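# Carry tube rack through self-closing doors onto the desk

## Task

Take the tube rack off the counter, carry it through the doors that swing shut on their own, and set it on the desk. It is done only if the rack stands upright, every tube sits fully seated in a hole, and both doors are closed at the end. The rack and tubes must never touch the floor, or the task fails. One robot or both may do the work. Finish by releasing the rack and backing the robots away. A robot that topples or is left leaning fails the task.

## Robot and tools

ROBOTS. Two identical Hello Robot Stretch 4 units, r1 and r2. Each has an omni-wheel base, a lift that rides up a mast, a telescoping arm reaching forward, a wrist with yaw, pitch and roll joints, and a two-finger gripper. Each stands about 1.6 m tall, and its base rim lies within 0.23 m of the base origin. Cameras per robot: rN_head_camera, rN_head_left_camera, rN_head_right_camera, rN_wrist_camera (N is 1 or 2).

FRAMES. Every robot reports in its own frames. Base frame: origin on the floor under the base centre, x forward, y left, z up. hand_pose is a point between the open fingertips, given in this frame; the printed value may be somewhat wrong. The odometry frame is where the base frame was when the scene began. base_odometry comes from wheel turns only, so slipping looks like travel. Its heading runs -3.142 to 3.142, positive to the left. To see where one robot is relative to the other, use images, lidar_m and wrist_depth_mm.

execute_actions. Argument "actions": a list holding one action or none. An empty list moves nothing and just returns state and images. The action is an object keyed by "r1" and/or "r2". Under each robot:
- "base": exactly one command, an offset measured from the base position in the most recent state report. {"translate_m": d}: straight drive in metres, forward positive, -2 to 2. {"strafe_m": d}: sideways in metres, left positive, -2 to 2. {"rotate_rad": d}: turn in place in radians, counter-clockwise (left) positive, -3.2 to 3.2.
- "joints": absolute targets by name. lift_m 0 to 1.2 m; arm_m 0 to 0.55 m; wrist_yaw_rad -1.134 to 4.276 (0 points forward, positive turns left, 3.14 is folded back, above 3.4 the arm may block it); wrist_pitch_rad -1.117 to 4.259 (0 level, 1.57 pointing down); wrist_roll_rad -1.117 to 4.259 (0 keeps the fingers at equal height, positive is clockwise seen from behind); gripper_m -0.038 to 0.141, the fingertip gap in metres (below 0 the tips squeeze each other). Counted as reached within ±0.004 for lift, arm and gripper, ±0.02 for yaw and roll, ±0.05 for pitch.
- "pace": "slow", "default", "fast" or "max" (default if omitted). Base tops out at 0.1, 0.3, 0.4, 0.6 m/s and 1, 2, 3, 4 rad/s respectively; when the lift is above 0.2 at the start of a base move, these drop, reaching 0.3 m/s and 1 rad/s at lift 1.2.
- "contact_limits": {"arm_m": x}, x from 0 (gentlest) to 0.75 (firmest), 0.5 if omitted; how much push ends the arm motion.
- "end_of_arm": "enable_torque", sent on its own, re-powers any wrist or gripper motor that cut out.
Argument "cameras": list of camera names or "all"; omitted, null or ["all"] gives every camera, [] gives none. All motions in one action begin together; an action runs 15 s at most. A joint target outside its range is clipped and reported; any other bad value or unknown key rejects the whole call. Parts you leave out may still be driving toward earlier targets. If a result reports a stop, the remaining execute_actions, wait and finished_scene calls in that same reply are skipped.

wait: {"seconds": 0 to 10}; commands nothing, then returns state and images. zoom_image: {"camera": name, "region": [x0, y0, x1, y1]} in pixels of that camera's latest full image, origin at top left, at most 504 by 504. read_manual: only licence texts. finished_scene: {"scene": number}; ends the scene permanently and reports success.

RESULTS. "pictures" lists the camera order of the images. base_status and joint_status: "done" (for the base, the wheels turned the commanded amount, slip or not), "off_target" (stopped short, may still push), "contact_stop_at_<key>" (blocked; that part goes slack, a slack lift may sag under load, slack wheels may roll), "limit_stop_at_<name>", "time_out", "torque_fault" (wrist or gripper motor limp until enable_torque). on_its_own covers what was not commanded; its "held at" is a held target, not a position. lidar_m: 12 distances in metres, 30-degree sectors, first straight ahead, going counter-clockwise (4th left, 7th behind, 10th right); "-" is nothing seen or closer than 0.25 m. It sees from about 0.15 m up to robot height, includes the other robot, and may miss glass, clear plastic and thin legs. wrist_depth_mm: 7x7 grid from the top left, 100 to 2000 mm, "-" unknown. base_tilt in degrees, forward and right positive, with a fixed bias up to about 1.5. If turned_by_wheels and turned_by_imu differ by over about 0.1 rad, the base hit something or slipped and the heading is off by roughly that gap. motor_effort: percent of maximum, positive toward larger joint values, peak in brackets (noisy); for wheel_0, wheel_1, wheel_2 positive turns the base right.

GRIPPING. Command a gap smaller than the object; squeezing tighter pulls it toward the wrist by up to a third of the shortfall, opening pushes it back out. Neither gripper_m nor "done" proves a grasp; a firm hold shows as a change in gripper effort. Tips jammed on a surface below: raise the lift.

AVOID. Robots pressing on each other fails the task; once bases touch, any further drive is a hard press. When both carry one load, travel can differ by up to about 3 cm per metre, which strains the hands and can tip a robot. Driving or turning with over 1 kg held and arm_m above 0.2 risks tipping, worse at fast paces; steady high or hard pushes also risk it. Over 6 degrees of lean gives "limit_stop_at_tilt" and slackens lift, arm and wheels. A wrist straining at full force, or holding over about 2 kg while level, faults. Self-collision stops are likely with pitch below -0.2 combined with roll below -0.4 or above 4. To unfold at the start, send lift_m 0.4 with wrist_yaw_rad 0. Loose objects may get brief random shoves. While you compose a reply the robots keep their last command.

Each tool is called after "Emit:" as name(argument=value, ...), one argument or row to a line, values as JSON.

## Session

Emit:
execute_actions(
  actions=[],
  cameras=["r1_head_camera","r1_head_left_camera","r2_head_camera","r2_head_left_camera","r1_wrist_camera","r2_wrist_camera"],
)

Scene clock: 0.00 s.
r1.base_odometry: x=+0.000 y=+0.000 heading=+0.000 (m, m, rad; r1's odometry frame)
r1.turned_by_wheels: +0.000 (rad since the last result)
r1.turned_by_imu: +0.000 (rad since the last result)
r1.base_tilt: forward=+0.0 right=+0.2 (deg)
r1.lidar_m: 0.80 0.82 1.10 1.21 1.19 1.66 2.27 2.34 3.08 1.18 1.22 0.88
r1.base_status: not commanded
r1.joint_positions: lift_m=+0.204 arm_m=-0.003 wrist_yaw_rad=+3.207 wrist_pitch_rad=+0.006 wrist_roll_rad=+0.000 gripper_m=+0.057
r1.joint_status: not commanded
r1.motor_effort: lift_m=+19 arm_m=+0 wrist_yaw_rad=+1 wrist_pitch_rad=-6 wrist_roll_rad=+2 gripper_m=-2 wheel_0=+0 wheel_1=-1 wheel_2=+0 (%)
r1.hand_pose: x=-0.1252 y=+0.0685 z=+0.3809 quat_wxyz=(-0.033, -0.003, +0.000, +0.999) (m; r1's base frame)
r1.wrist_depth_mm: - 134 134 - - - 1661 / - - 132 - - - 1661 / - 110 132 - - - 1661 / - 123 151 - - - 1708 / 198 - - - - - 1708 / 216 1618 208 1661 202 1576 1464 / 603 960 1042 146 960 1008 1025
r2.base_odometry: x=+0.000 y=+0.000 heading=+0.000 (m, m, rad; r2's odometry frame)
r2.turned_by_wheels: +0.000 (rad since the last result)
r2.turned_by_imu: +0.000 (rad since the last result)
r2.base_tilt: forward=-0.2 right=+0.2 (deg)
r2.lidar_m: 2.48 1.63 1.51 1.18 0.75 0.67 0.69 0.87 1.22 1.22 2.70 2.44
r2.base_status: not commanded
r2.joint_positions: lift_m=+0.266 arm_m=+0.001 wrist_yaw_rad=+3.184 wrist_pitch_rad=-0.010 wrist_roll_rad=+0.010 gripper_m=+0.057
r2.joint_status: not commanded
r2.motor_effort: lift_m=+17 arm_m=-1 wrist_yaw_rad=+3 wrist_pitch_rad=-5 wrist_roll_rad=+0 gripper_m=-3 wheel_0=+0 wheel_1=-1 wheel_2=+0 (%)
r2.hand_pose: x=-0.1200 y=+0.0751 z=+0.4467 quat_wxyz=(-0.021, +0.005, +0.005, +1.000) (m; r2's base frame)
r2.wrist_depth_mm: - - 139 831 741 676 627 / - - 139 820 750 683 627 / - 113 141 798 750 691 634 / 148 145 253 842 759 683 627 / 216 1078 946 820 750 683 634 / 216 1098 202 820 200 683 634 / 217 891 917 - 750 668 634
pictures: r1_head_camera, r1_head_left_camera, r1_wrist_camera, r2_head_camera, r2_head_left_camera, r2_wrist_camera
Images, in order (width x height): r1_head_camera 420x560, r1_head_left_camera 420x672, r1_wrist_camera 616x392, r2_head_camera 420x560, r2_head_left_camera 420x672, r2_wrist_camera 616x392.

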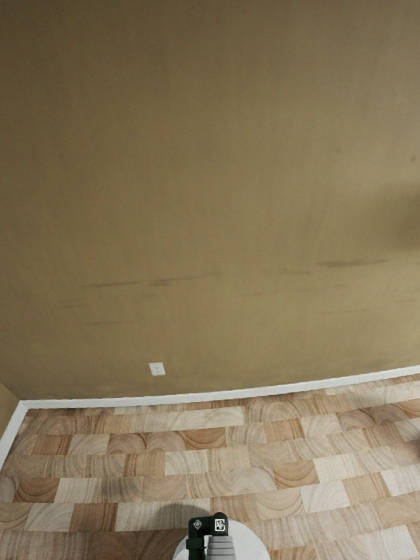

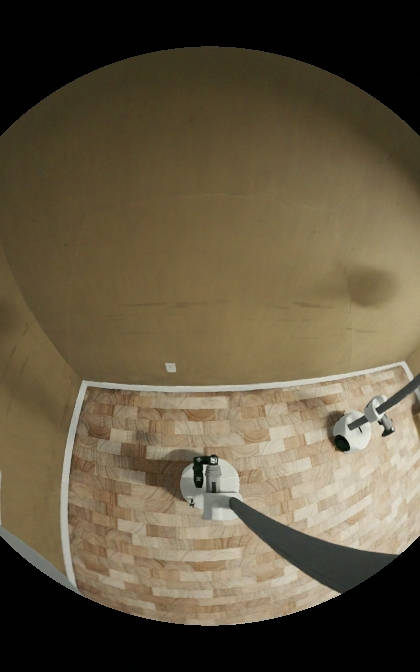

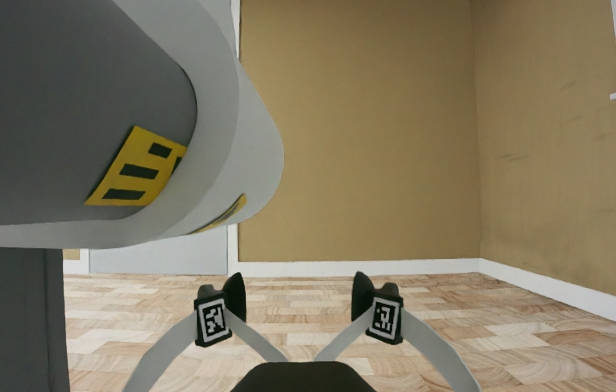

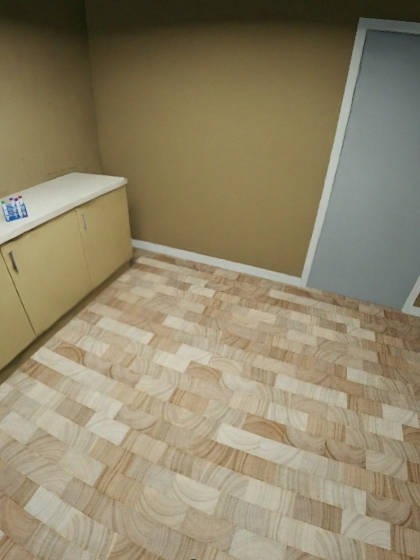

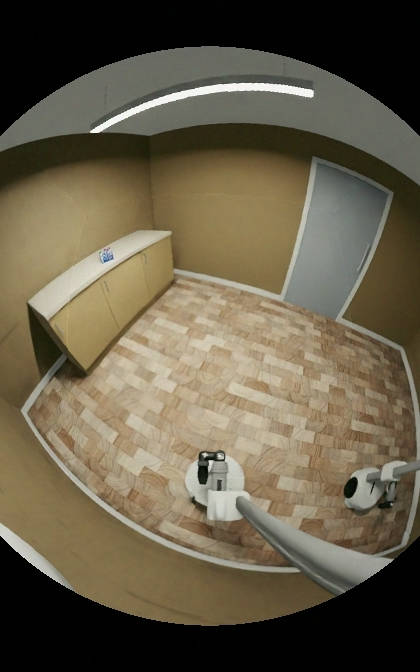

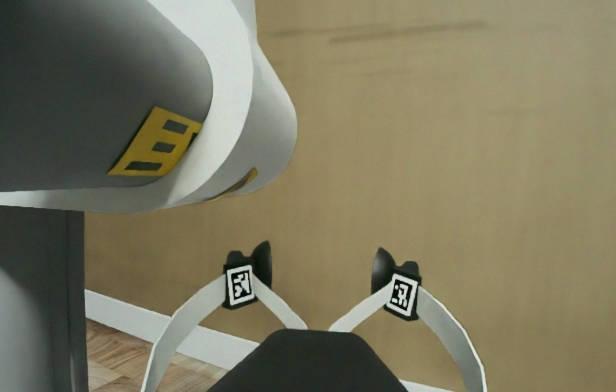

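Emit:
execute_actions(
  actions=[
    {"r2":{"base":{"rotate_rad":1.22},"joints":{"lift_m":0.85,"wrist_yaw_rad":0,"gripper_m":0.141},"pace":"fast"},"r1":{"base":{"rotate_rad":-3.0},"joints":{"lift_m":0.77,"wrist_yaw_rad":0,"gripper_m":0.075},"pace":"fast"}},
  ],
  cameras=["r1_head_camera","r1_wrist_camera","r2_head_camera","r2_wrist_camera"],
)

Scene clock: 2.97 s.
r1.base_odometry: x=+0.000 y=+0.000 heading=-3.000 (m, m, rad; r1's odometry frame)
r1.turned_by_wheels: -3.000 (rad since the last result)
r1.turned_by_imu: -3.041 (rad since the last result)
r1.base_tilt: forward=+0.1 right=+0.2 (deg)
r1.lidar_m: 2.25 2.42 2.93 1.18 1.09 0.85 0.80 0.87 1.26 1.20 1.29 1.90
r1.base_status: done
r1.joint_positions: lift_m=+0.770 arm_m=-0.003 wrist_yaw_rad=+0.000 wrist_pitch_rad=+0.006 wrist_roll_rad=+0.000 gripper_m=+0.075
r1.joint_status: all done
r1.motor_effort: lift_m=+25(29) arm_m=+0(1) wrist_yaw_rad=+0(7) wrist_pitch_rad=-7(7) wrist_roll_rad=+1(1) gripper_m=-1(3) wheel_0=+0(6) wheel_1=-1(7) wheel_2=-1(8) (%)
r1.hand_pose: x=+0.4569 y=-0.0873 z=+0.9460 quat_wxyz=(+1.000, +0.000, +0.003, +0.000) (m; r1's base frame)
r1.wrist_depth_mm: - - - - - - 1863 / - - - - - - 1863 / - - - - - - 1863 / - - - - - - 1863 / - - - - - - 1921 / - - 210 - 210 - 1921 / - - - 144 - - 1863
r2.base_odometry: x=+0.000 y=+0.000 heading=+1.220 (m, m, rad; r2's odometry frame)
r2.turned_by_wheels: +1.220 (rad since the last result)
r2.turned_by_imu: +1.229 (rad since the last result)
r2.base_tilt: forward=-0.1 right=+0.2 (deg)
r2.lidar_m: 1.50 0.97 0.69 0.67 0.71 0.98 1.20 1.49 2.52 2.44 2.11 1.55
r2.base_status: done
r2.joint_positions: lift_m=+0.850 arm_m=+0.001 wrist_yaw_rad=+0.000 wrist_pitch_rad=-0.010 wrist_roll_rad=+0.010 gripper_m=+0.141
r2.joint_status: all done
r2.motor_effort: lift_m=+22(23) arm_m=+0(1) wrist_yaw_rad=-3(5) wrist_pitch_rad=-5(5) wrist_roll_rad=+0(0) gripper_m=+1(4) wheel_0=-2(6) wheel_1=-1(8) wheel_2=+0(13) (%)
r2.hand_pose: x=+0.4605 y=-0.0873 z=+1.0308 quat_wxyz=(+1.000, +0.005, -0.005, +0.000) (m; r2's base frame)
r2.wrist_depth_mm: 976 1366 1808 1756 1756 1756 1756 / 991 1430 1863 1756 1808 1756 1708 / 1008 1397 1863 1808 1756 1808 1808 / 1008 1464 1863 1863 1808 1756 1756 / 1042 1397 1808 1921 1255 1281 1255 / 1025 1397 1921 1863 1255 1255 1281 / 1025 1397 1921 - 1281 1281 1255
pictures: r1_head_camera, r1_wrist_camera, r2_head_camera, r2_wrist_camera
Images, in order (width x height): r1_head_camera 420x560, r1_wrist_camera 616x392, r2_head_camera 420x560, r2_wrist_camera 616x392.

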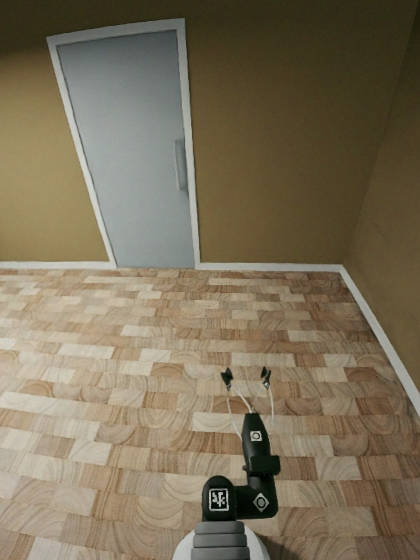

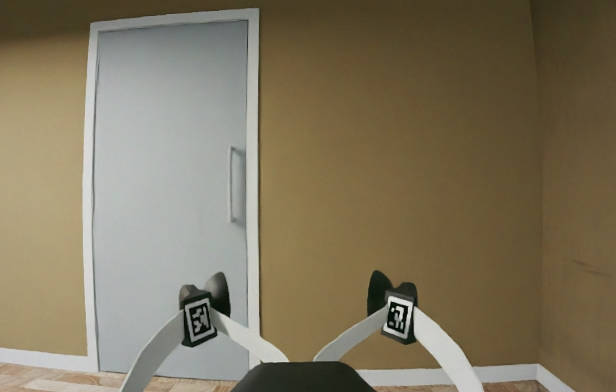

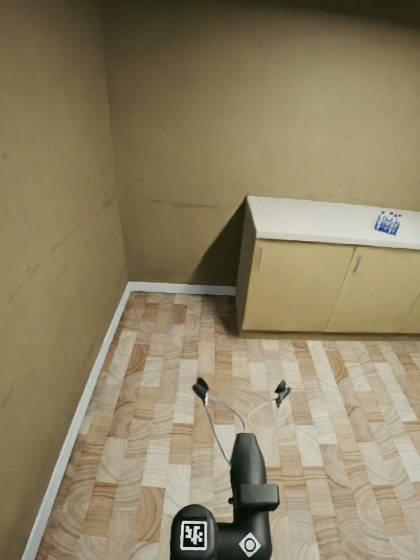

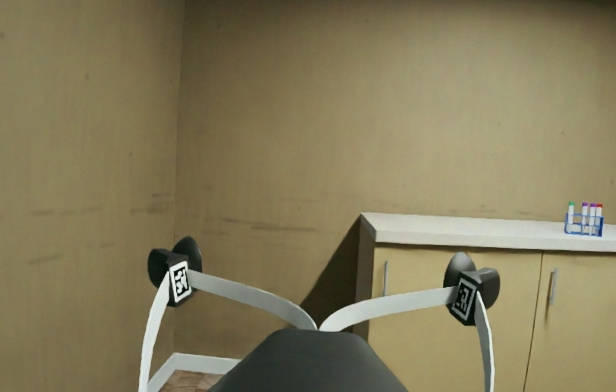

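Emit:
execute_actions(
  actions=[
    {"r2":{"base":{"translate_m":0.25},"pace":"fast"},"r1":{"base":{"rotate_rad":0.49},"joints":{"lift_m":0.83},"pace":"fast"}},
  ],
  cameras=[],
)

Emit:
execute_actions(
  actions=[
    {"r2":{"base":{"strafe_m":-1.05},"pace":"fast"},"r1":{"base":{"translate_m":1.75},"pace":"fast"}},
  ],
  cameras=[],
)

Emit:
execute_actions(
  actions=[
    {"r2":{"base":{"translate_m":0.5},"pace":"fast"},"r1":{"base":{"rotate_rad":-1.01},"joints":{"arm_m":0.2},"pace":"fast"}},
  ],
  cameras=["r1_head_camera","r1_wrist_camera","r2_head_camera","r2_wrist_camera"],
)

Scene clock: 5.77 s.
r1.base_odometry: x=+0.000 y=+0.000 heading=-2.510 (m, m, rad; r1's odometry frame)
r1.turned_by_wheels: +0.490 (rad since the last result)
r1.turned_by_imu: +0.496 (rad since the last result)
r1.base_tilt: forward=+0.0 right=+0.1 (deg)
r1.lidar_m: 2.39 2.96 1.43 1.09 0.84 0.81 0.86 1.26 1.21 1.29 1.85 2.26
r1.base_status: done
r1.joint_positions: lift_m=+0.830 arm_m=-0.003 wrist_yaw_rad=+0.000 wrist_pitch_rad=+0.006 wrist_roll_rad=+0.000 gripper_m=+0.075
r1.joint_status: all done
r1.motor_effort: lift_m=+25(27) arm_m=+0(0) wrist_yaw_rad=+0(0) wrist_pitch_rad=-6(7) wrist_roll_rad=+0(1) gripper_m=+0(3) wheel_0=-1(6) wheel_1=+0(8) wheel_2=+0(8) (%)
r1.hand_pose: x=+0.4569 y=-0.0874 z=+1.0060 quat_wxyz=(+1.000, +0.000, +0.003, +0.000) (m; r1's base frame)
r1.wrist_depth_mm: - - - - - 1921 1756 / - - - - - 1921 1808 / - - - - - 1863 1756 / - - - - - 1921 1756 / - - - - - 1808 1661 / - - 209 - 211 1921 1708 / - - - 144 - 1808 1708
r2.base_odometry: x=+0.086 y=+0.235 heading=+1.220 (m, m, rad; r2's odometry frame)
r2.turned_by_wheels: +0.000 (rad since the last result)
r2.turned_by_imu: -0.001 (rad since the last result)
r2.base_tilt: forward=-0.2 right=+0.1 (deg)
r2.lidar_m: 1.28 0.95 0.69 0.66 0.71 0.98 1.43 1.52 2.52 2.44 1.76 1.29
r2.base_status: done
r2.joint_positions: lift_m=+0.850 arm_m=+0.001 wrist_yaw_rad=+0.000 wrist_pitch_rad=-0.010 wrist_roll_rad=+0.010 gripper_m=+0.141
r2.joint_status: not commanded
r2.motor_effort: lift_m=+22(22) arm_m=+0(0) wrist_yaw_rad=+0(2) wrist_pitch_rad=-4(6) wrist_roll_rad=+1(0) gripper_m=+0(1) wheel_0=+1(8) wheel_1=+1(4) wheel_2=+1(12) (%)
r2.hand_pose: x=+0.4605 y=-0.0874 z=+1.0308 quat_wxyz=(+1.000, +0.005, -0.005, +0.000) (m; r2's base frame)
r2.wrist_depth_mm: 946 1336 1576 1576 1537 1537 1499 / 960 1366 1618 1618 1576 1537 1537 / 1008 1464 1618 1618 1576 1537 1537 / 1008 1464 1618 1576 1576 1576 1537 / 1025 1366 1661 1618 1078 1008 991 / 1025 1336 1661 1576 1025 1008 1025 / 1025 1397 1661 - 1060 1025 1008
pictures: none
No camera images: the call's "cameras" was empty. Leave "cameras" out to get every camera's image.

Scene clock: 11.60 s.
r1.base_odometry: x=-1.413 y=-1.033 heading=-2.510 (m, m, rad; r1's odometry frame)
r1.turned_by_wheels: +0.000 (rad since the last result)
r1.turned_by_imu: -0.007 (rad since the last result)
r1.base_tilt: forward=+0.0 right=+0.1 (deg)
r1.lidar_m: 0.84 1.20 1.91 0.70 0.82 2.29 2.42 2.25 2.17 1.13 0.82 0.79
r1.base_status: done
r1.joint_positions: lift_m=+0.830 arm_m=-0.003 wrist_yaw_rad=+0.000 wrist_pitch_rad=+0.006 wrist_roll_rad=+0.000 gripper_m=+0.075
r1.joint_status: not commanded
r1.motor_effort: lift_m=+25(25) arm_m=+0(0) wrist_yaw_rad=+0(1) wrist_pitch_rad=-7(6) wrist_roll_rad=+1(0) gripper_m=-3(2) wheel_0=-1(5) wheel_1=-1(8) wheel_2=+2(10) (%)
r1.hand_pose: x=+0.4569 y=-0.0874 z=+1.0060 quat_wxyz=(+1.000, +0.000, +0.003, +0.000) (m; r1's base frame)
r1.wrist_depth_mm: 1229 960 809 683 603 539 488 / 1182 960 798 668 603 535 488 / 1205 976 788 668 597 539 484 / 1182 946 798 654 609 535 488 / 1182 946 788 676 597 535 488 / 1160 946 210 661 211 530 496 / 1182 946 788 144 591 508 488
r2.base_odometry: x=+1.072 y=-0.126 heading=+1.220 (m, m, rad; r2's odometry frame)
r2.turned_by_wheels: +0.000 (rad since the last result)
r2.turned_by_imu: -0.001 (rad since the last result)
r2.base_tilt: forward=-0.1 right=+0.2 (deg)
r2.lidar_m: 1.22 1.29 1.79 1.72 1.80 2.53 2.93 0.74 0.78 1.39 1.47 1.27
r2.base_status: done
r2.joint_positions: lift_m=+0.850 arm_m=+0.001 wrist_yaw_rad=+0.000 wrist_pitch_rad=-0.010 wrist_roll_rad=+0.010 gripper_m=+0.141
r2.joint_status: not commanded
r2.motor_effort: lift_m=+22(22) arm_m=+0(0) wrist_yaw_rad=+1(0) wrist_pitch_rad=-5(4) wrist_roll_rad=+0(0) gripper_m=+0(1) wheel_0=-1(8) wheel_1=+0(10) wheel_2=+0(1) (%)
r2.hand_pose: x=+0.4605 y=-0.0874 z=+1.0308 quat_wxyz=(+1.000, +0.005, -0.005, +0.000) (m; r2's base frame)
r2.wrist_depth_mm: 1576 1576 1618 1537 1537 1499 1499 / 1618 1576 1537 1618 1537 1499 1464 / 1661 1618 1576 1576 1537 1499 1464 / 1661 1576 1618 1537 1576 1537 1499 / 1078 1060 1025 1008 1025 991 1008 / 1078 1060 1042 1025 1008 991 991 / 1098 1060 1042 - 1025 1025 1008
pictures: none
No camera images: the call's "cameras" was empty. Leave "cameras" out to get every camera's image.

Scene clock: 14.33 s.
r1.base_odometry: x=-1.412 y=-1.033 heading=+2.763 (m, m, rad; r1's odometry frame)
r1.turned_by_wheels: -1.010 (rad since the last result)
r1.turned_by_imu: -1.024 (rad since the last result)
r1.base_tilt: forward=+0.1 right=+0.3 (deg)
r1.lidar_m: 0.80 0.79 0.84 1.25 1.20 1.13 2.37 2.31 2.45 2.19 2.15 1.05
r1.base_status: done
r1.joint_positions: lift_m=+0.830 arm_m=+0.199 wrist_yaw_rad=+0.000 wrist_pitch_rad=+0.006 wrist_roll_rad=+0.000 gripper_m=+0.075
r1.joint_status: all done
r1.motor_effort: lift_m=+23(25) arm_m=+7(7) wrist_yaw_rad=+0(3) wrist_pitch_rad=-6(7) wrist_roll_rad=+1(1) gripper_m=+0(4) wheel_0=+1(5) wheel_1=+1(5) wheel_2=-2(8) (%)
r1.hand_pose: x=+0.6582 y=-0.0874 z=+1.0062 quat_wxyz=(+1.000, +0.000, +0.003, +0.000) (m; r1's base frame)
r1.wrist_depth_mm: 394 433 484 521 615 723 842 / 392 433 484 525 609 715 842 / 397 430 480 521 603 715 820 / 397 433 480 521 609 707 831 / 394 427 473 521 597 715 820 / 392 427 210 517 211 699 831 / 392 410 466 144 569 707 820
r2.base_odometry: x=+1.244 y=+0.344 heading=+1.220 (m, m, rad; r2's odometry frame)
r2.turned_by_wheels: +0.000 (rad since the last result)
r2.turned_by_imu: -0.002 (rad since the last result)
r2.base_tilt: forward=-0.1 right=+0.2 (deg)
r2.lidar_m: 0.70 0.75 1.03 1.73 1.79 2.47 3.48 1.16 1.44 1.40 1.00 0.75
r2.base_status: done
r2.joint_positions: lift_m=+0.850 arm_m=+0.001 wrist_yaw_rad=+0.000 wrist_pitch_rad=-0.010 wrist_roll_rad=+0.010 gripper_m=+0.141
r2.joint_status: not commanded
r2.motor_effort: lift_m=+22(22) arm_m=-1(0) wrist_yaw_rad=+0(1) wrist_pitch_rad=-4(5) wrist_roll_rad=+0(1) gripper_m=+1(1) wheel_0=+2(6) wheel_1=-2(6) wheel_2=+2(15) (%)
r2.hand_pose: x=+0.4605 y=-0.0874 z=+1.0308 quat_wxyz=(+1.000, +0.005, -0.005, +0.000) (m; r2's base frame)
r2.wrist_depth_mm: 1118 1118 1098 1078 1060 1042 1042 / 1118 1118 1098 1078 1078 1060 1060 / 1118 1118 1118 1078 1078 1060 1042 / 1138 1118 1118 1098 1098 1078 1078 / 699 732 699 640 878 917 976 / 544 517 508 504 492 492 517 / 549 544 544 - 521 521 508
pictures: r1_head_camera, r1_wrist_camera, r2_head_camera, r2_wrist_camera
Images, in order (width x height): r1_head_camera 420x560, r1_wrist_camera 616x392, r2_head_camera 420x560, r2_wrist_camera 616x392.

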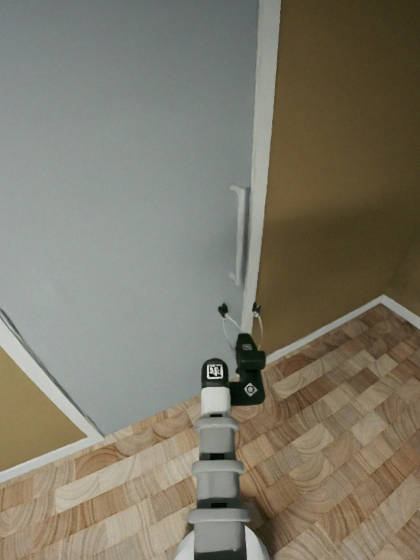

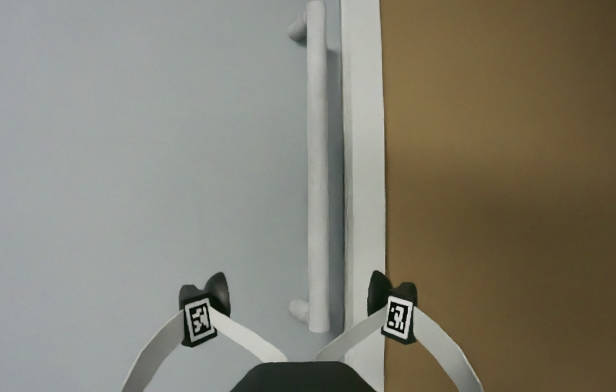

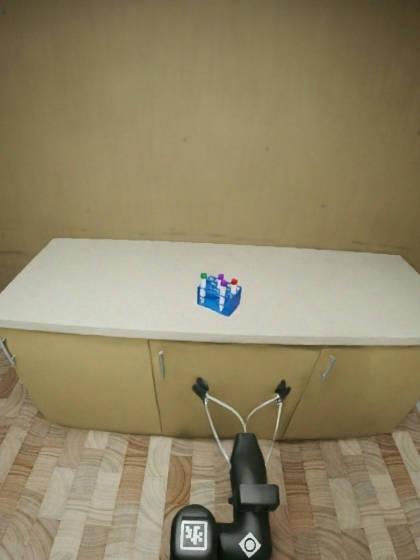

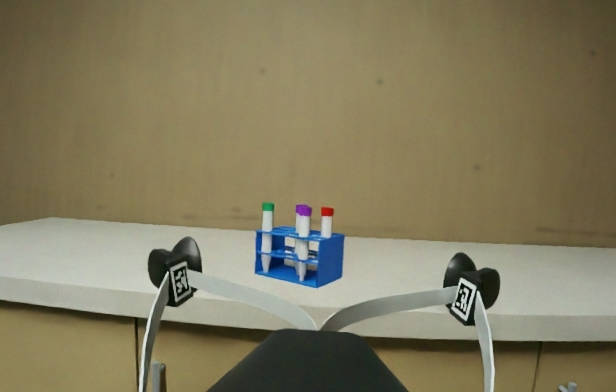

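Emit:
zoom_image(
  camera="r2_head_camera",
  region=[180, 255, 260, 330],
)

Emit:
zoom_image(
  camera="r2_wrist_camera",
  region=[240, 190, 360, 300],
)

Region (180, 255, 260, 330) of r2_head_camera's 420x560 image, scaled by 6.300, with more detail than that image has; it fills the top 472 rows of this view, and the rest is white.

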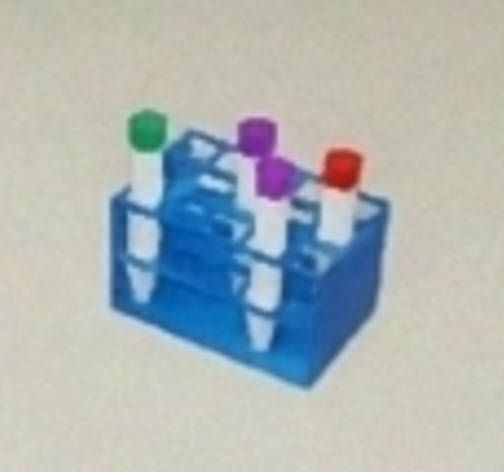

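Region (240, 190, 360, 300) of r2_wrist_camera's 616x392 image, scaled by 4.200; it fills the top 462 rows of this view, and the rest is white.

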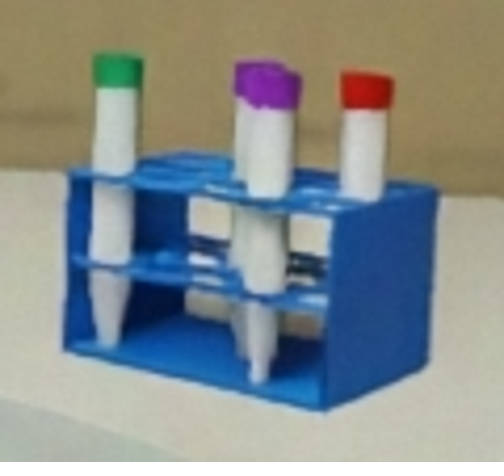

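Emit:
execute_actions(
  actions=[
    {"r2":{"base":{"rotate_rad":-0.53},"joints":{"lift_m":0.83},"pace":"fast"},"r1":{"base":{"strafe_m":-0.018},"joints":{"arm_m":0.40}}},
  ],
  cameras=["r1_wrist_camera"],
)

Scene clock: 17.03 s.
r1.base_odometry: x=-1.406 y=-1.017 heading=+2.763 (m, m, rad; r1's odometry frame)
r1.turned_by_wheels: +0.000 (rad since the last result)
r1.turned_by_imu: -0.001 (rad since the last result)
r1.base_tilt: forward=+0.1 right=+0.4 (deg)
r1.lidar_m: 0.83 0.81 0.86 1.27 1.21 1.15 2.36 2.30 2.47 2.18 2.16 1.07
r1.base_status: done
r1.joint_positions: lift_m=+0.830 arm_m=+0.399 wrist_yaw_rad=+0.000 wrist_pitch_rad=+0.006 wrist_roll_rad=+0.000 gripper_m=+0.075
r1.joint_status: all done
r1.motor_effort: lift_m=+24(24) arm_m=+7(7) wrist_yaw_rad=+0(1) wrist_pitch_rad=-6(6) wrist_roll_rad=+0(0) gripper_m=+1(2) wheel_0=+0(6) wheel_1=+0(6) wheel_2=-1(3) (%)
r1.hand_pose: x=+0.8581 y=-0.0874 z=+1.0062 quat_wxyz=(+1.000, +0.000, +0.003, +0.000) (m; r1's base frame)
r1.wrist_depth_mm: 252 273 304 327 375 455 530 / 251 274 306 325 370 455 535 / 250 274 304 325 368 449 525 / 250 273 303 324 366 449 521 / 249 273 301 324 366 445 512 / 249 271 209 322 211 445 517 / 248 262 296 144 357 445 512
r2.base_odometry: x=+1.244 y=+0.344 heading=+0.690 (m, m, rad; r2's odometry frame)
r2.turned_by_wheels: -0.530 (rad since the last result)
r2.turned_by_imu: -0.535 (rad since the last result)
r2.base_tilt: forward=-0.1 right=+0.2 (deg)
r2.lidar_m: 0.74 0.69 0.75 1.05 1.70 1.81 2.48 3.37 1.18 1.46 1.40 0.99
r2.base_status: done
r2.joint_positions: lift_m=+0.830 arm_m=+0.001 wrist_yaw_rad=+0.000 wrist_pitch_rad=-0.010 wrist_roll_rad=+0.010 gripper_m=+0.141
r2.joint_status: all done
r2.motor_effort: lift_m=+13(19) arm_m=+0(0) wrist_yaw_rad=-1(2) wrist_pitch_rad=-5(5) wrist_roll_rad=+0(1) gripper_m=+0(0) wheel_0=+2(3) wheel_1=-1(6) wheel_2=+1(5) (%)
r2.hand_pose: x=+0.4605 y=-0.0874 z=+1.0115 quat_wxyz=(+1.000, +0.005, -0.005, +0.000) (m; r2's base frame)
r2.wrist_depth_mm: 946 1025 1138 1281 1397 1336 1138 / 946 1042 1138 1308 1464 1366 1138 / 960 1060 1160 1308 1464 1366 1118 / 960 1060 1205 1366 1499 1366 1098 / 559 654 640 750 820 1229 1098 / 488 530 603 654 759 854 1118 / 500 539 603 - 809 917 1118
pictures: r1_wrist_camera
Images, in order (width x height): r1_wrist_camera 616x392.

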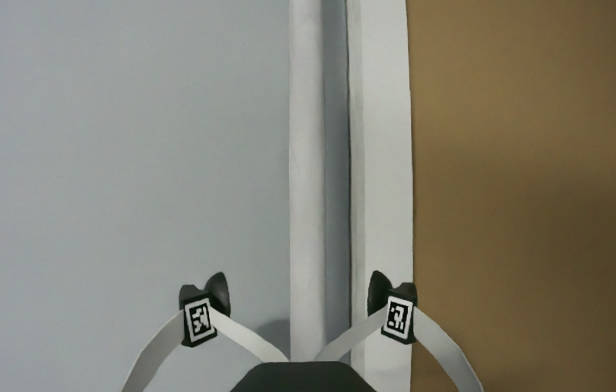

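Emit:
execute_actions(
  actions=[
    {"r2":{"base":{"strafe_m":0.475},"joints":{"arm_m":0.1}},"r1":{"joints":{"arm_m":0.455,"gripper_m":0.055}}},
  ],
  cameras=["r1_wrist_camera","r2_wrist_camera","r2_head_camera"],
)

Scene clock: 20.23 s.
r1.base_odometry: x=-1.406 y=-1.017 heading=+2.763 (m, m, rad; r1's odometry frame)
r1.turned_by_wheels: +0.000 (rad since the last result)
r1.turned_by_imu: -0.001 (rad since the last result)
r1.base_tilt: forward=+0.0 right=+0.3 (deg)
r1.lidar_m: 0.83 0.80 0.87 1.25 1.92 1.55 2.36 2.31 2.46 2.17 2.13 1.09
r1.base_status: not commanded
r1.joint_positions: lift_m=+0.830 arm_m=+0.454 wrist_yaw_rad=+0.000 wrist_pitch_rad=+0.006 wrist_roll_rad=+0.000 gripper_m=+0.055
r1.joint_status: all done
r1.motor_effort: lift_m=+24(24) arm_m=+7(7) wrist_yaw_rad=+0(0) wrist_pitch_rad=-6(7) wrist_roll_rad=-1(1) gripper_m=-4(2) wheel_0=+0(0) wheel_1=+0(0) wheel_2=-1(1) (%)
r1.hand_pose: x=+0.9131 y=-0.0874 z=+1.0062 quat_wxyz=(+1.000, +0.000, +0.003, +0.000) (m; r1's base frame)
r1.wrist_depth_mm: 211 229 256 271 309 377 436 / 209 229 254 272 309 377 439 / 209 229 255 273 309 377 436 / 210 229 254 270 304 370 433 / 208 227 253 211 303 370 433 / 207 226 209 209 200 370 424 / 207 218 247 146 298 373 424
r2.base_odometry: x=+0.941 y=+0.710 heading=+0.690 (m, m, rad; r2's odometry frame)
r2.turned_by_wheels: +0.000 (rad since the last result)
r2.turned_by_imu: -0.002 (rad since the last result)
r2.base_tilt: forward=-0.1 right=+0.2 (deg)
r2.lidar_m: 0.50 0.45 0.50 1.36 1.31 1.36 1.89 3.63 1.59 1.91 1.80 0.69
r2.base_status: done
r2.joint_positions: lift_m=+0.830 arm_m=+0.099 wrist_yaw_rad=+0.000 wrist_pitch_rad=-0.010 wrist_roll_rad=+0.010 gripper_m=+0.141
r2.joint_status: all done
r2.motor_effort: lift_m=+14(14) arm_m=+5(5) wrist_yaw_rad=+1(4) wrist_pitch_rad=-4(5) wrist_roll_rad=+0(1) gripper_m=+0(1) wheel_0=-1(11) wheel_1=+0(8) wheel_2=+1(2) (%)
r2.hand_pose: x=+0.5585 y=-0.0874 z=+1.0115 quat_wxyz=(+1.000, +0.005, -0.005, +0.000) (m; r2's base frame)
r2.wrist_depth_mm: 691 750 842 917 1060 1255 1397 / 683 759 854 946 1078 1255 1397 / 707 759 854 946 1078 1255 1430 / 715 788 866 946 1078 1281 1464 / 621 647 627 449 699 820 842 / 379 373 382 397 382 382 500 / 287 287 312 - 351 415 508
pictures: r1_wrist_camera, r2_head_camera, r2_wrist_camera
Images, in order (width x height): r1_wrist_camera 616x392, r2_head_camera 420x560, r2_wrist_camera 616x392.

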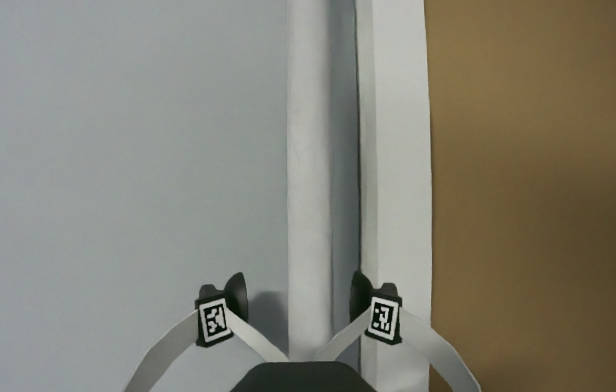

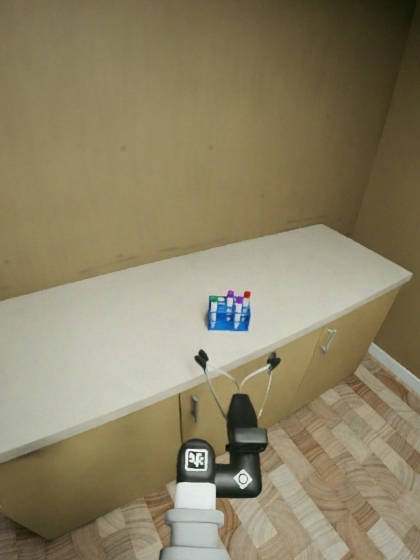

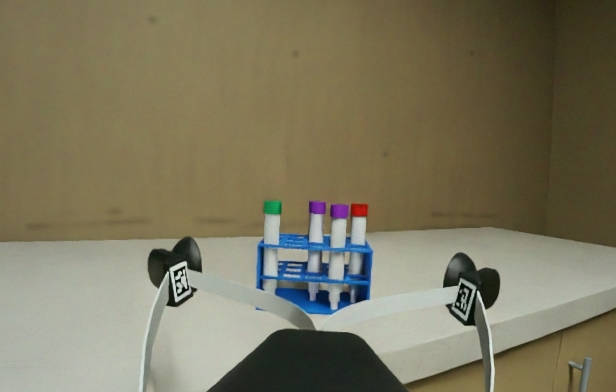

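Emit:
execute_actions(
  actions=[
    {"r2":{"joints":{"arm_m":0.26,"lift_m":0.792,"wrist_pitch_rad":0.0}},"r1":{"joints":{"gripper_m":-0.038}}},
  ],
  cameras=["r1_wrist_camera","r2_wrist_camera"],
)

Scene clock: 22.57 s.
r1.base_odometry: x=-1.406 y=-1.017 heading=+2.762 (m, m, rad; r1's odometry frame)
r1.turned_by_wheels: -0.001 (rad since the last result)
r1.turned_by_imu: -0.002 (rad since the last result)
r1.base_tilt: forward=+0.2 right=+0.3 (deg)
r1.lidar_m: 0.82 0.80 0.86 1.27 1.93 1.56 2.34 2.29 2.45 2.13 2.14 1.08
r1.base_status: not commanded
r1.joint_positions: lift_m=+0.830 arm_m=+0.454 wrist_yaw_rad=-0.007 wrist_pitch_rad=+0.006 wrist_roll_rad=+0.000 gripper_m=-0.037
r1.joint_status: all done
r1.on_its_own: wrist_yaw_rad is at rest, and its effort (+19) is outside its rest range (-13 to +13)
r1.motor_effort: lift_m=+23(23) arm_m=+5(7) wrist_yaw_rad=+19(19) wrist_pitch_rad=-7(7) wrist_roll_rad=-1(0) gripper_m=-23(21) wheel_0=-5(5) wheel_1=-3(4) wheel_2=-4(4) (%)
r1.hand_pose: x=+0.9130 y=-0.0893 z=+1.0062 quat_wxyz=(+1.000, +0.000, +0.003, -0.003) (m; r1's base frame)
r1.wrist_depth_mm: 201 219 245 259 314 389 455 / 200 219 243 259 314 387 449 / 200 218 242 200 310 387 452 / 200 219 241 196 309 384 452 / 198 217 241 196 309 379 445 / 198 214 202 189 187 379 436 / 198 150 232 187 296 150 442
r2.base_odometry: x=+0.941 y=+0.710 heading=+0.690 (m, m, rad; r2's odometry frame)
r2.turned_by_wheels: +0.000 (rad since the last result)
r2.turned_by_imu: +0.000 (rad since the last result)
r2.base_tilt: forward=-0.1 right=+0.2 (deg)
r2.lidar_m: 0.49 0.47 0.50 1.37 1.30 1.37 1.87 3.63 1.59 1.89 1.81 0.69
r2.base_status: not commanded
r2.joint_positions: lift_m=+0.792 arm_m=+0.259 wrist_yaw_rad=+0.000 wrist_pitch_rad=+0.002 wrist_roll_rad=+0.010 gripper_m=+0.141
r2.joint_status: all done
r2.motor_effort: lift_m=+13(13) arm_m=+5(5) wrist_yaw_rad=+1(1) wrist_pitch_rad=-4(6) wrist_roll_rad=+0(0) gripper_m=+1(2) wheel_0=-1(1) wheel_1=+0(0) wheel_2=+1(1) (%)
r2.hand_pose: x=+0.7185 y=-0.0874 z=+0.9700 quat_wxyz=(+1.000, +0.005, +0.001, +0.000) (m; r2's base frame)
r2.wrist_depth_mm: 569 634 699 778 866 1042 1205 / 580 634 707 788 904 1025 1205 / 591 640 715 798 904 1078 1255 / 597 654 707 307 931 1078 1281 / 442 462 263 287 286 574 591 / 274 272 259 255 268 277 330 / 209 211 227 - 233 226 239
pictures: r1_wrist_camera, r2_wrist_camera
Images, in order (width x height): r1_wrist_camera 616x392, r2_wrist_camera 616x392.

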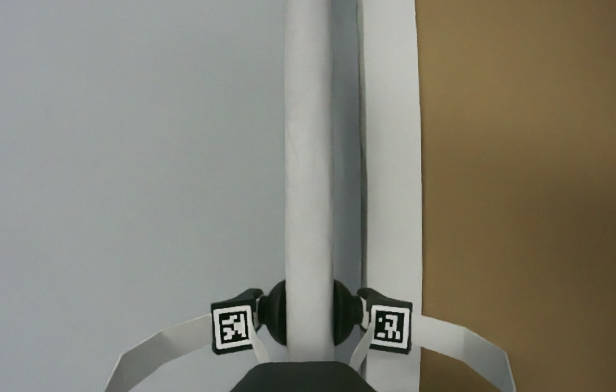

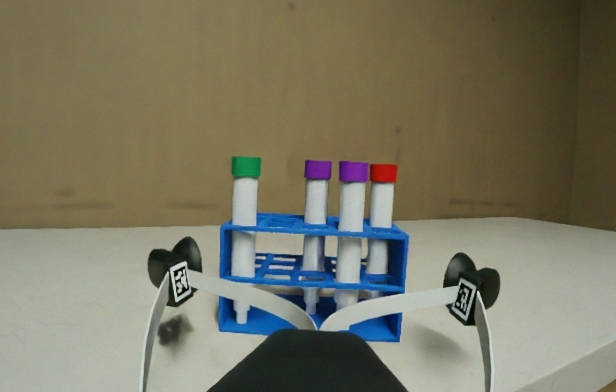

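Emit:
execute_actions(
  actions=[],
)

Scene clock: 27.13 s.
r1.base_odometry: x=-1.406 y=-1.017 heading=+2.762 (m, m, rad; r1's odometry frame)
r1.turned_by_wheels: +0.000 (rad since the last result)
r1.turned_by_imu: -0.001 (rad since the last result)
r1.base_tilt: forward=+0.1 right=+0.3 (deg)
r1.lidar_m: 0.80 0.78 0.89 1.29 1.95 1.57 2.35 2.27 2.45 2.17 2.12 1.12
r1.base_status: not commanded
r1.joint_positions: lift_m=+0.830 arm_m=+0.454 wrist_yaw_rad=-0.007 wrist_pitch_rad=+0.006 wrist_roll_rad=+0.000 gripper_m=-0.037
r1.joint_status: all done
r1.on_its_own: wrist_yaw_rad is at rest, and its effort (+20) is outside its rest range (-13 to +13)
r1.motor_effort: lift_m=+23(23) arm_m=+5(7) wrist_yaw_rad=+20(19) wrist_pitch_rad=-7(7) wrist_roll_rad=+1(0) gripper_m=-21(21) wheel_0=-5(5) wheel_1=-4(4) wheel_2=-4(4) (%)
r1.hand_pose: x=+0.9130 y=-0.0893 z=+1.0062 quat_wxyz=(+1.000, +0.000, +0.003, -0.003) (m; r1's base frame)
r1.wrist_depth_mm: 202 219 242 259 315 392 452 / 200 219 242 258 314 389 452 / 200 218 243 258 310 382 452 / 199 218 242 196 309 382 445 / 199 217 241 196 309 377 449 / 198 215 202 189 187 379 439 / 198 150 232 187 294 149 439
r2.base_odometry: x=+0.941 y=+0.710 heading=+0.690 (m, m, rad; r2's odometry frame)
r2.turned_by_wheels: +0.000 (rad since the last result)
r2.turned_by_imu: +0.000 (rad since the last result)
r2.base_tilt: forward=-0.1 right=+0.2 (deg)
r2.lidar_m: 0.49 0.48 0.50 1.37 1.30 1.36 1.89 3.63 1.59 1.90 1.83 0.68
r2.base_status: not commanded
r2.joint_positions: lift_m=+0.792 arm_m=+0.259 wrist_yaw_rad=+0.000 wrist_pitch_rad=+0.002 wrist_roll_rad=+0.010 gripper_m=+0.141
r2.joint_status: all done
r2.motor_effort: lift_m=+13(13) arm_m=+4(5) wrist_yaw_rad=+0(1) wrist_pitch_rad=-4(6) wrist_roll_rad=+0(0) gripper_m=+0(2) wheel_0=-1(1) wheel_1=+0(0) wheel_2=+1(1) (%)
r2.hand_pose: x=+0.7185 y=-0.0874 z=+0.9700 quat_wxyz=(+1.000, +0.005, +0.001, +0.000) (m; r2's base frame)
r2.wrist_depth_mm: 574 627 699 778 878 1025 1205 / 580 634 707 788 891 1042 1229 / 591 640 715 798 904 1060 1229 / 597 647 699 307 946 1098 1281 / 439 459 263 287 286 574 597 / 274 272 259 254 268 278 330 / 210 211 228 - 233 226 240
pictures: r1_head_camera, r1_head_left_camera, r1_head_right_camera, r1_wrist_camera, r2_head_camera, r2_head_left_camera, r2_head_right_camera, r2_wrist_camera
Images, in order (width x height): r1_head_camera 420x560, r1_head_left_camera 420x672, r1_head_right_camera 420x672, r1_wrist_camera 616x392, r2_head_camera 420x560, r2_head_left_camera 420x672, r2_head_right_camera 420x672, r2_wrist_camera 616x392.

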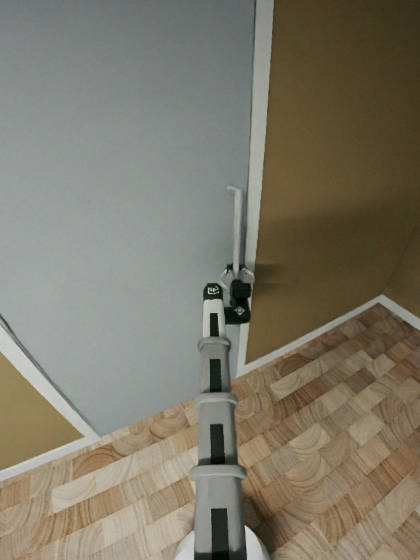

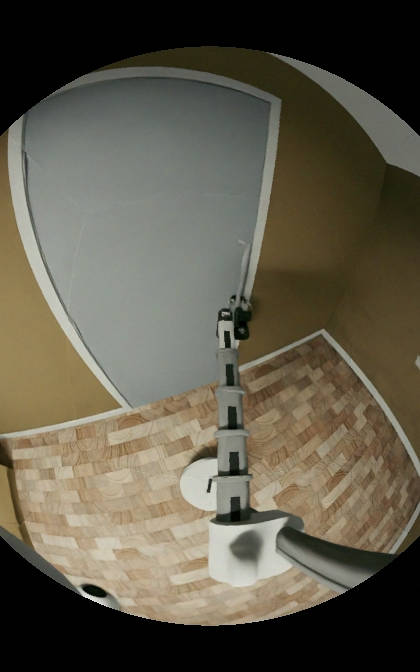

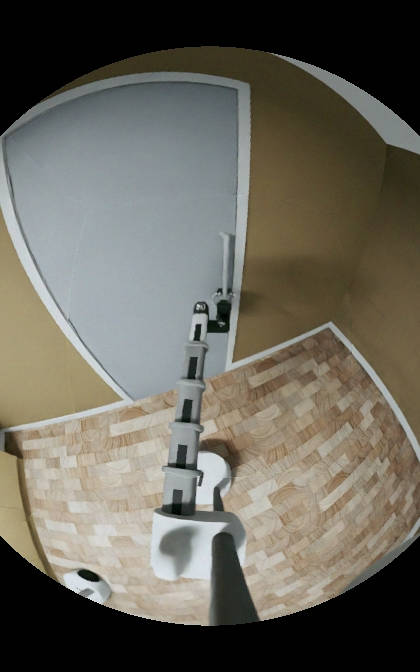

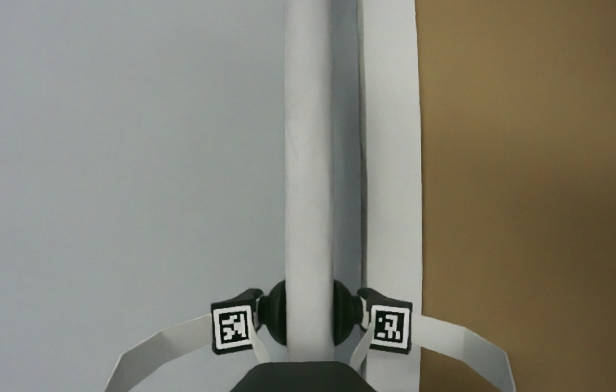

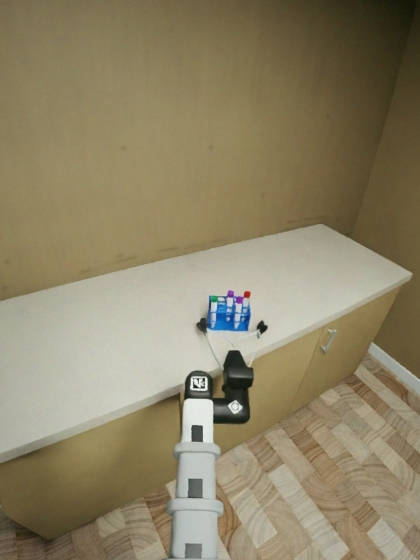

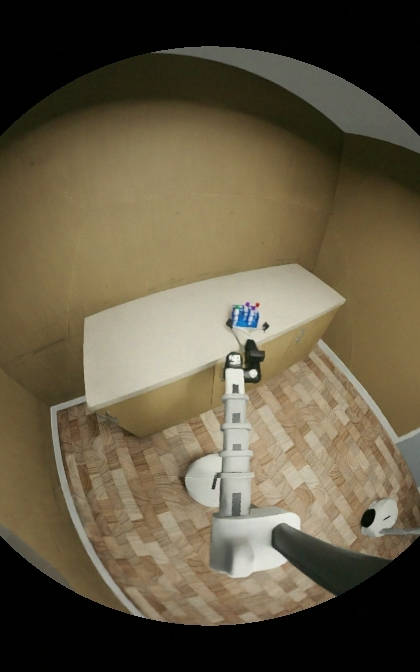

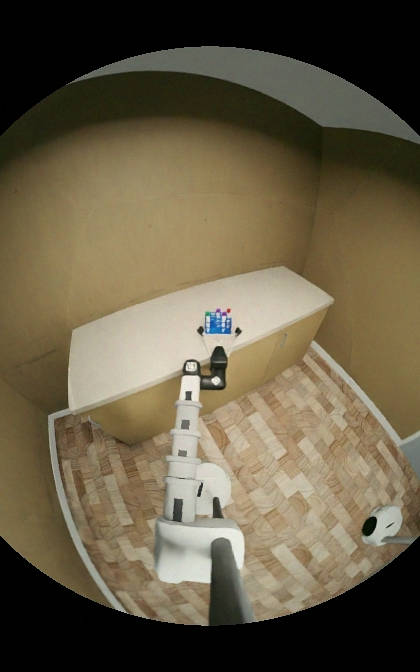

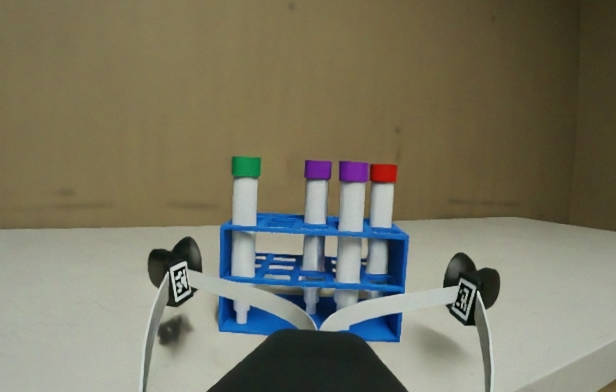

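Emit:
execute_actions(
  actions=[
    {"r1":{"base":{"strafe_m":-0.06},"joints":{"arm_m":0.325},"pace":"slow"},"r2":{"joints":{"arm_m":0.307},"pace":"slow"}},
  ],
  cameras=["r1_head_camera","r2_wrist_camera"],
)

Scene clock: 30.10 s.
r1.base_odometry: x=-1.384 y=-0.961 heading=+2.763 (m, m, rad; r1's odometry frame)
r1.turned_by_wheels: +0.001 (rad since the last result)
r1.turned_by_imu: +0.001 (rad since the last result)
r1.base_tilt: forward=+0.2 right=+0.0 (deg)
r1.lidar_m: 0.72 0.74 0.87 1.35 1.99 1.58 2.33 2.26 2.44 2.14 2.06 1.09
r1.base_status: done
r1.joint_positions: lift_m=+0.830 arm_m=+0.326 wrist_yaw_rad=+0.006 wrist_pitch_rad=+0.006 wrist_roll_rad=+0.000 gripper_m=-0.037
r1.joint_status: all done
r1.on_its_own: wrist_yaw_rad is at rest, and its effort (-16) is outside its rest range (-13 to +13)
r1.motor_effort: lift_m=+24(24) arm_m=-8(9) wrist_yaw_rad=-16(36) wrist_pitch_rad=-8(6) wrist_roll_rad=+0(0) gripper_m=-17(21) wheel_0=+8(13) wheel_1=+2(8) wheel_2=+4(6) (%)
r1.hand_pose: x=+0.7862 y=-0.0858 z=+1.0062 quat_wxyz=(+1.000, +0.000, +0.003, +0.003) (m; r1's base frame)
r1.wrist_depth_mm: 220 231 247 189 508 591 676 / 218 231 244 188 500 580 668 / 219 231 246 188 496 574 676 / 218 230 245 187 496 569 668 / 217 229 244 186 488 580 668 / 216 228 189 183 473 574 661 / 216 160 238 180 480 574 661
r2.base_odometry: x=+0.941 y=+0.710 heading=+0.690 (m, m, rad; r2's odometry frame)
r2.turned_by_wheels: +0.000 (rad since the last result)
r2.turned_by_imu: +0.000 (rad since the last result)
r2.base_tilt: forward=-0.1 right=+0.2 (deg)
r2.lidar_m: 0.50 0.47 0.48 1.34 1.31 1.37 1.90 3.62 1.58 1.89 1.81 0.70
r2.base_status: not commanded
r2.joint_positions: lift_m=+0.792 arm_m=+0.306 wrist_yaw_rad=+0.000 wrist_pitch_rad=+0.002 wrist_roll_rad=+0.010 gripper_m=+0.141
r2.joint_status: all done
r2.motor_effort: lift_m=+13(13) arm_m=+5(4) wrist_yaw_rad=+1(1) wrist_pitch_rad=-5(5) wrist_roll_rad=+0(0) gripper_m=+0(1) wheel_0=-1(1) wheel_1=+0(0) wheel_2=+1(1) (%)
r2.hand_pose: x=+0.7655 y=-0.0874 z=+0.9700 quat_wxyz=(+1.000, +0.005, +0.001, +0.000) (m; r2's base frame)
r2.wrist_depth_mm: 544 597 654 741 831 976 1118 / 549 609 676 750 854 991 1138 / 554 609 668 759 866 1008 1205 / 564 615 668 732 239 1008 1205 / 439 462 218 242 234 580 591 / 273 270 217 214 226 278 327 / 210 210 224 - 224 226 240
pictures: r1_head_camera, r2_wrist_camera
Images, in order (width x height): r1_head_camera 420x560, r2_wrist_camera 616x392.

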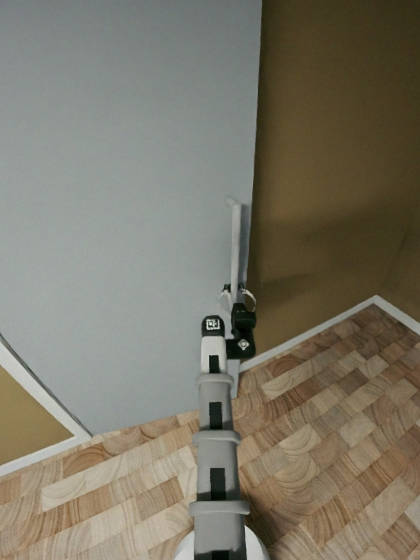

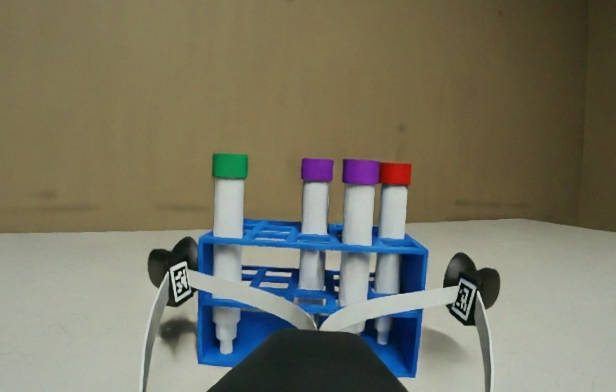

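Emit:
execute_actions(
  actions=[
    {"r1":{"base":{"translate_m":-0.42},"pace":"slow"},"r2":{"joints":{"gripper_m":0.06}}},
  ],
  cameras=["r1_head_camera","r2_wrist_camera","r2_head_camera"],
)

Scene clock: 35.97 s.
r1.base_odometry: x=-0.994 y=-1.116 heading=+2.767 (m, m, rad; r1's odometry frame)
r1.turned_by_wheels: +0.003 (rad since the last result)
r1.turned_by_imu: +0.004 (rad since the last result)
r1.base_tilt: forward=+0.1 right=+0.0 (deg)
r1.lidar_m: 0.71 0.91 1.29 1.85 1.27 1.24 1.94 1.88 2.05 2.31 2.26 1.62
r1.base_status: done
r1.joint_positions: lift_m=+0.830 arm_m=+0.326 wrist_yaw_rad=+0.024 wrist_pitch_rad=+0.006 wrist_roll_rad=+0.000 gripper_m=-0.037
r1.joint_status: not commanded
r1.on_its_own: wrist_yaw_rad is at rest, and its effort (-68) is outside its rest range (-13 to +13)
r1.motor_effort: lift_m=+23(24) arm_m=-7(7) wrist_yaw_rad=-68(68) wrist_pitch_rad=-8(8) wrist_roll_rad=+0(0) gripper_m=-15(17) wheel_0=+17(18) wheel_1=+5(4) wheel_2=+18(18) (%)
r1.hand_pose: x=+0.7876 y=-0.0806 z=+1.0061 quat_wxyz=(+1.000, +0.000, +0.003, +0.012) (m; r1's base frame)
r1.wrist_depth_mm: 303 285 263 240 234 1078 1255 / 306 281 262 239 231 1098 1229 / 303 282 259 240 231 1078 1229 / 303 279 259 239 230 1078 1229 / 300 279 260 237 230 1078 1205 / 304 278 174 183 228 1078 1205 / 300 158 172 173 164 1078 1205
r2.base_odometry: x=+0.941 y=+0.710 heading=+0.690 (m, m, rad; r2's odometry frame)
r2.turned_by_wheels: +0.000 (rad since the last result)
r2.turned_by_imu: -0.001 (rad since the last result)
r2.base_tilt: forward=-0.1 right=+0.2 (deg)
r2.lidar_m: 0.49 0.47 0.49 1.36 1.31 1.37 1.88 1.42 1.27 1.89 1.81 0.69
r2.base_status: not commanded
r2.joint_positions: lift_m=+0.792 arm_m=+0.306 wrist_yaw_rad=+0.000 wrist_pitch_rad=+0.002 wrist_roll_rad=+0.010 gripper_m=+0.061
r2.joint_status: all done
r2.motor_effort: lift_m=+13(13) arm_m=+5(5) wrist_yaw_rad=+3(1) wrist_pitch_rad=-5(6) wrist_roll_rad=+0(1) gripper_m=-30(30) wheel_0=-1(1) wheel_1=+0(0) wheel_2=+1(1) (%)
r2.hand_pose: x=+0.7655 y=-0.0874 z=+0.9700 quat_wxyz=(+1.000, +0.005, +0.001, +0.000) (m; r2's base frame)
r2.wrist_depth_mm: 544 597 661 741 831 976 1118 / 549 603 661 741 842 991 1138 / 559 609 676 750 854 1008 1182 / 564 615 661 741 215 1025 1205 / 436 469 198 221 202 569 591 / 274 244 196 224 196 180 327 / 209 210 202 - 194 226 -
pictures: r1_head_camera, r2_head_camera, r2_wrist_camera
Images, in order (width x height): r1_head_camera 420x560, r2_head_camera 420x560, r2_wrist_camera 616x392.

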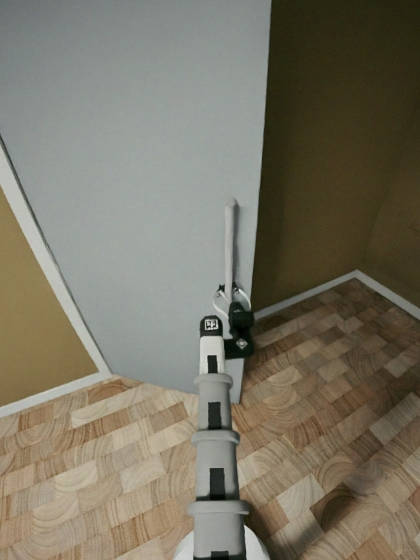

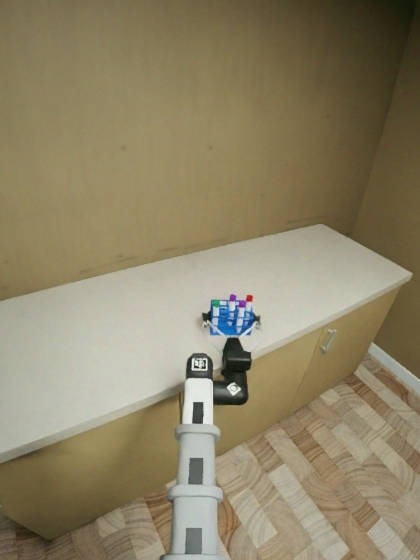

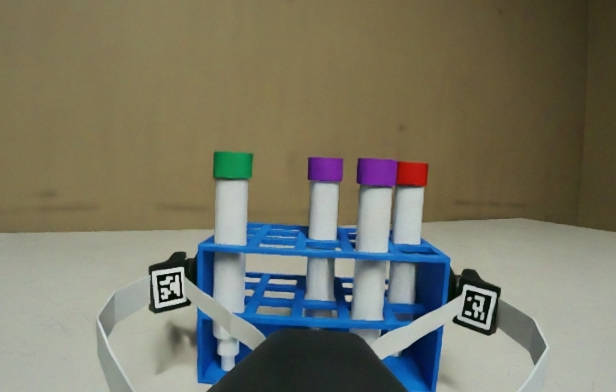

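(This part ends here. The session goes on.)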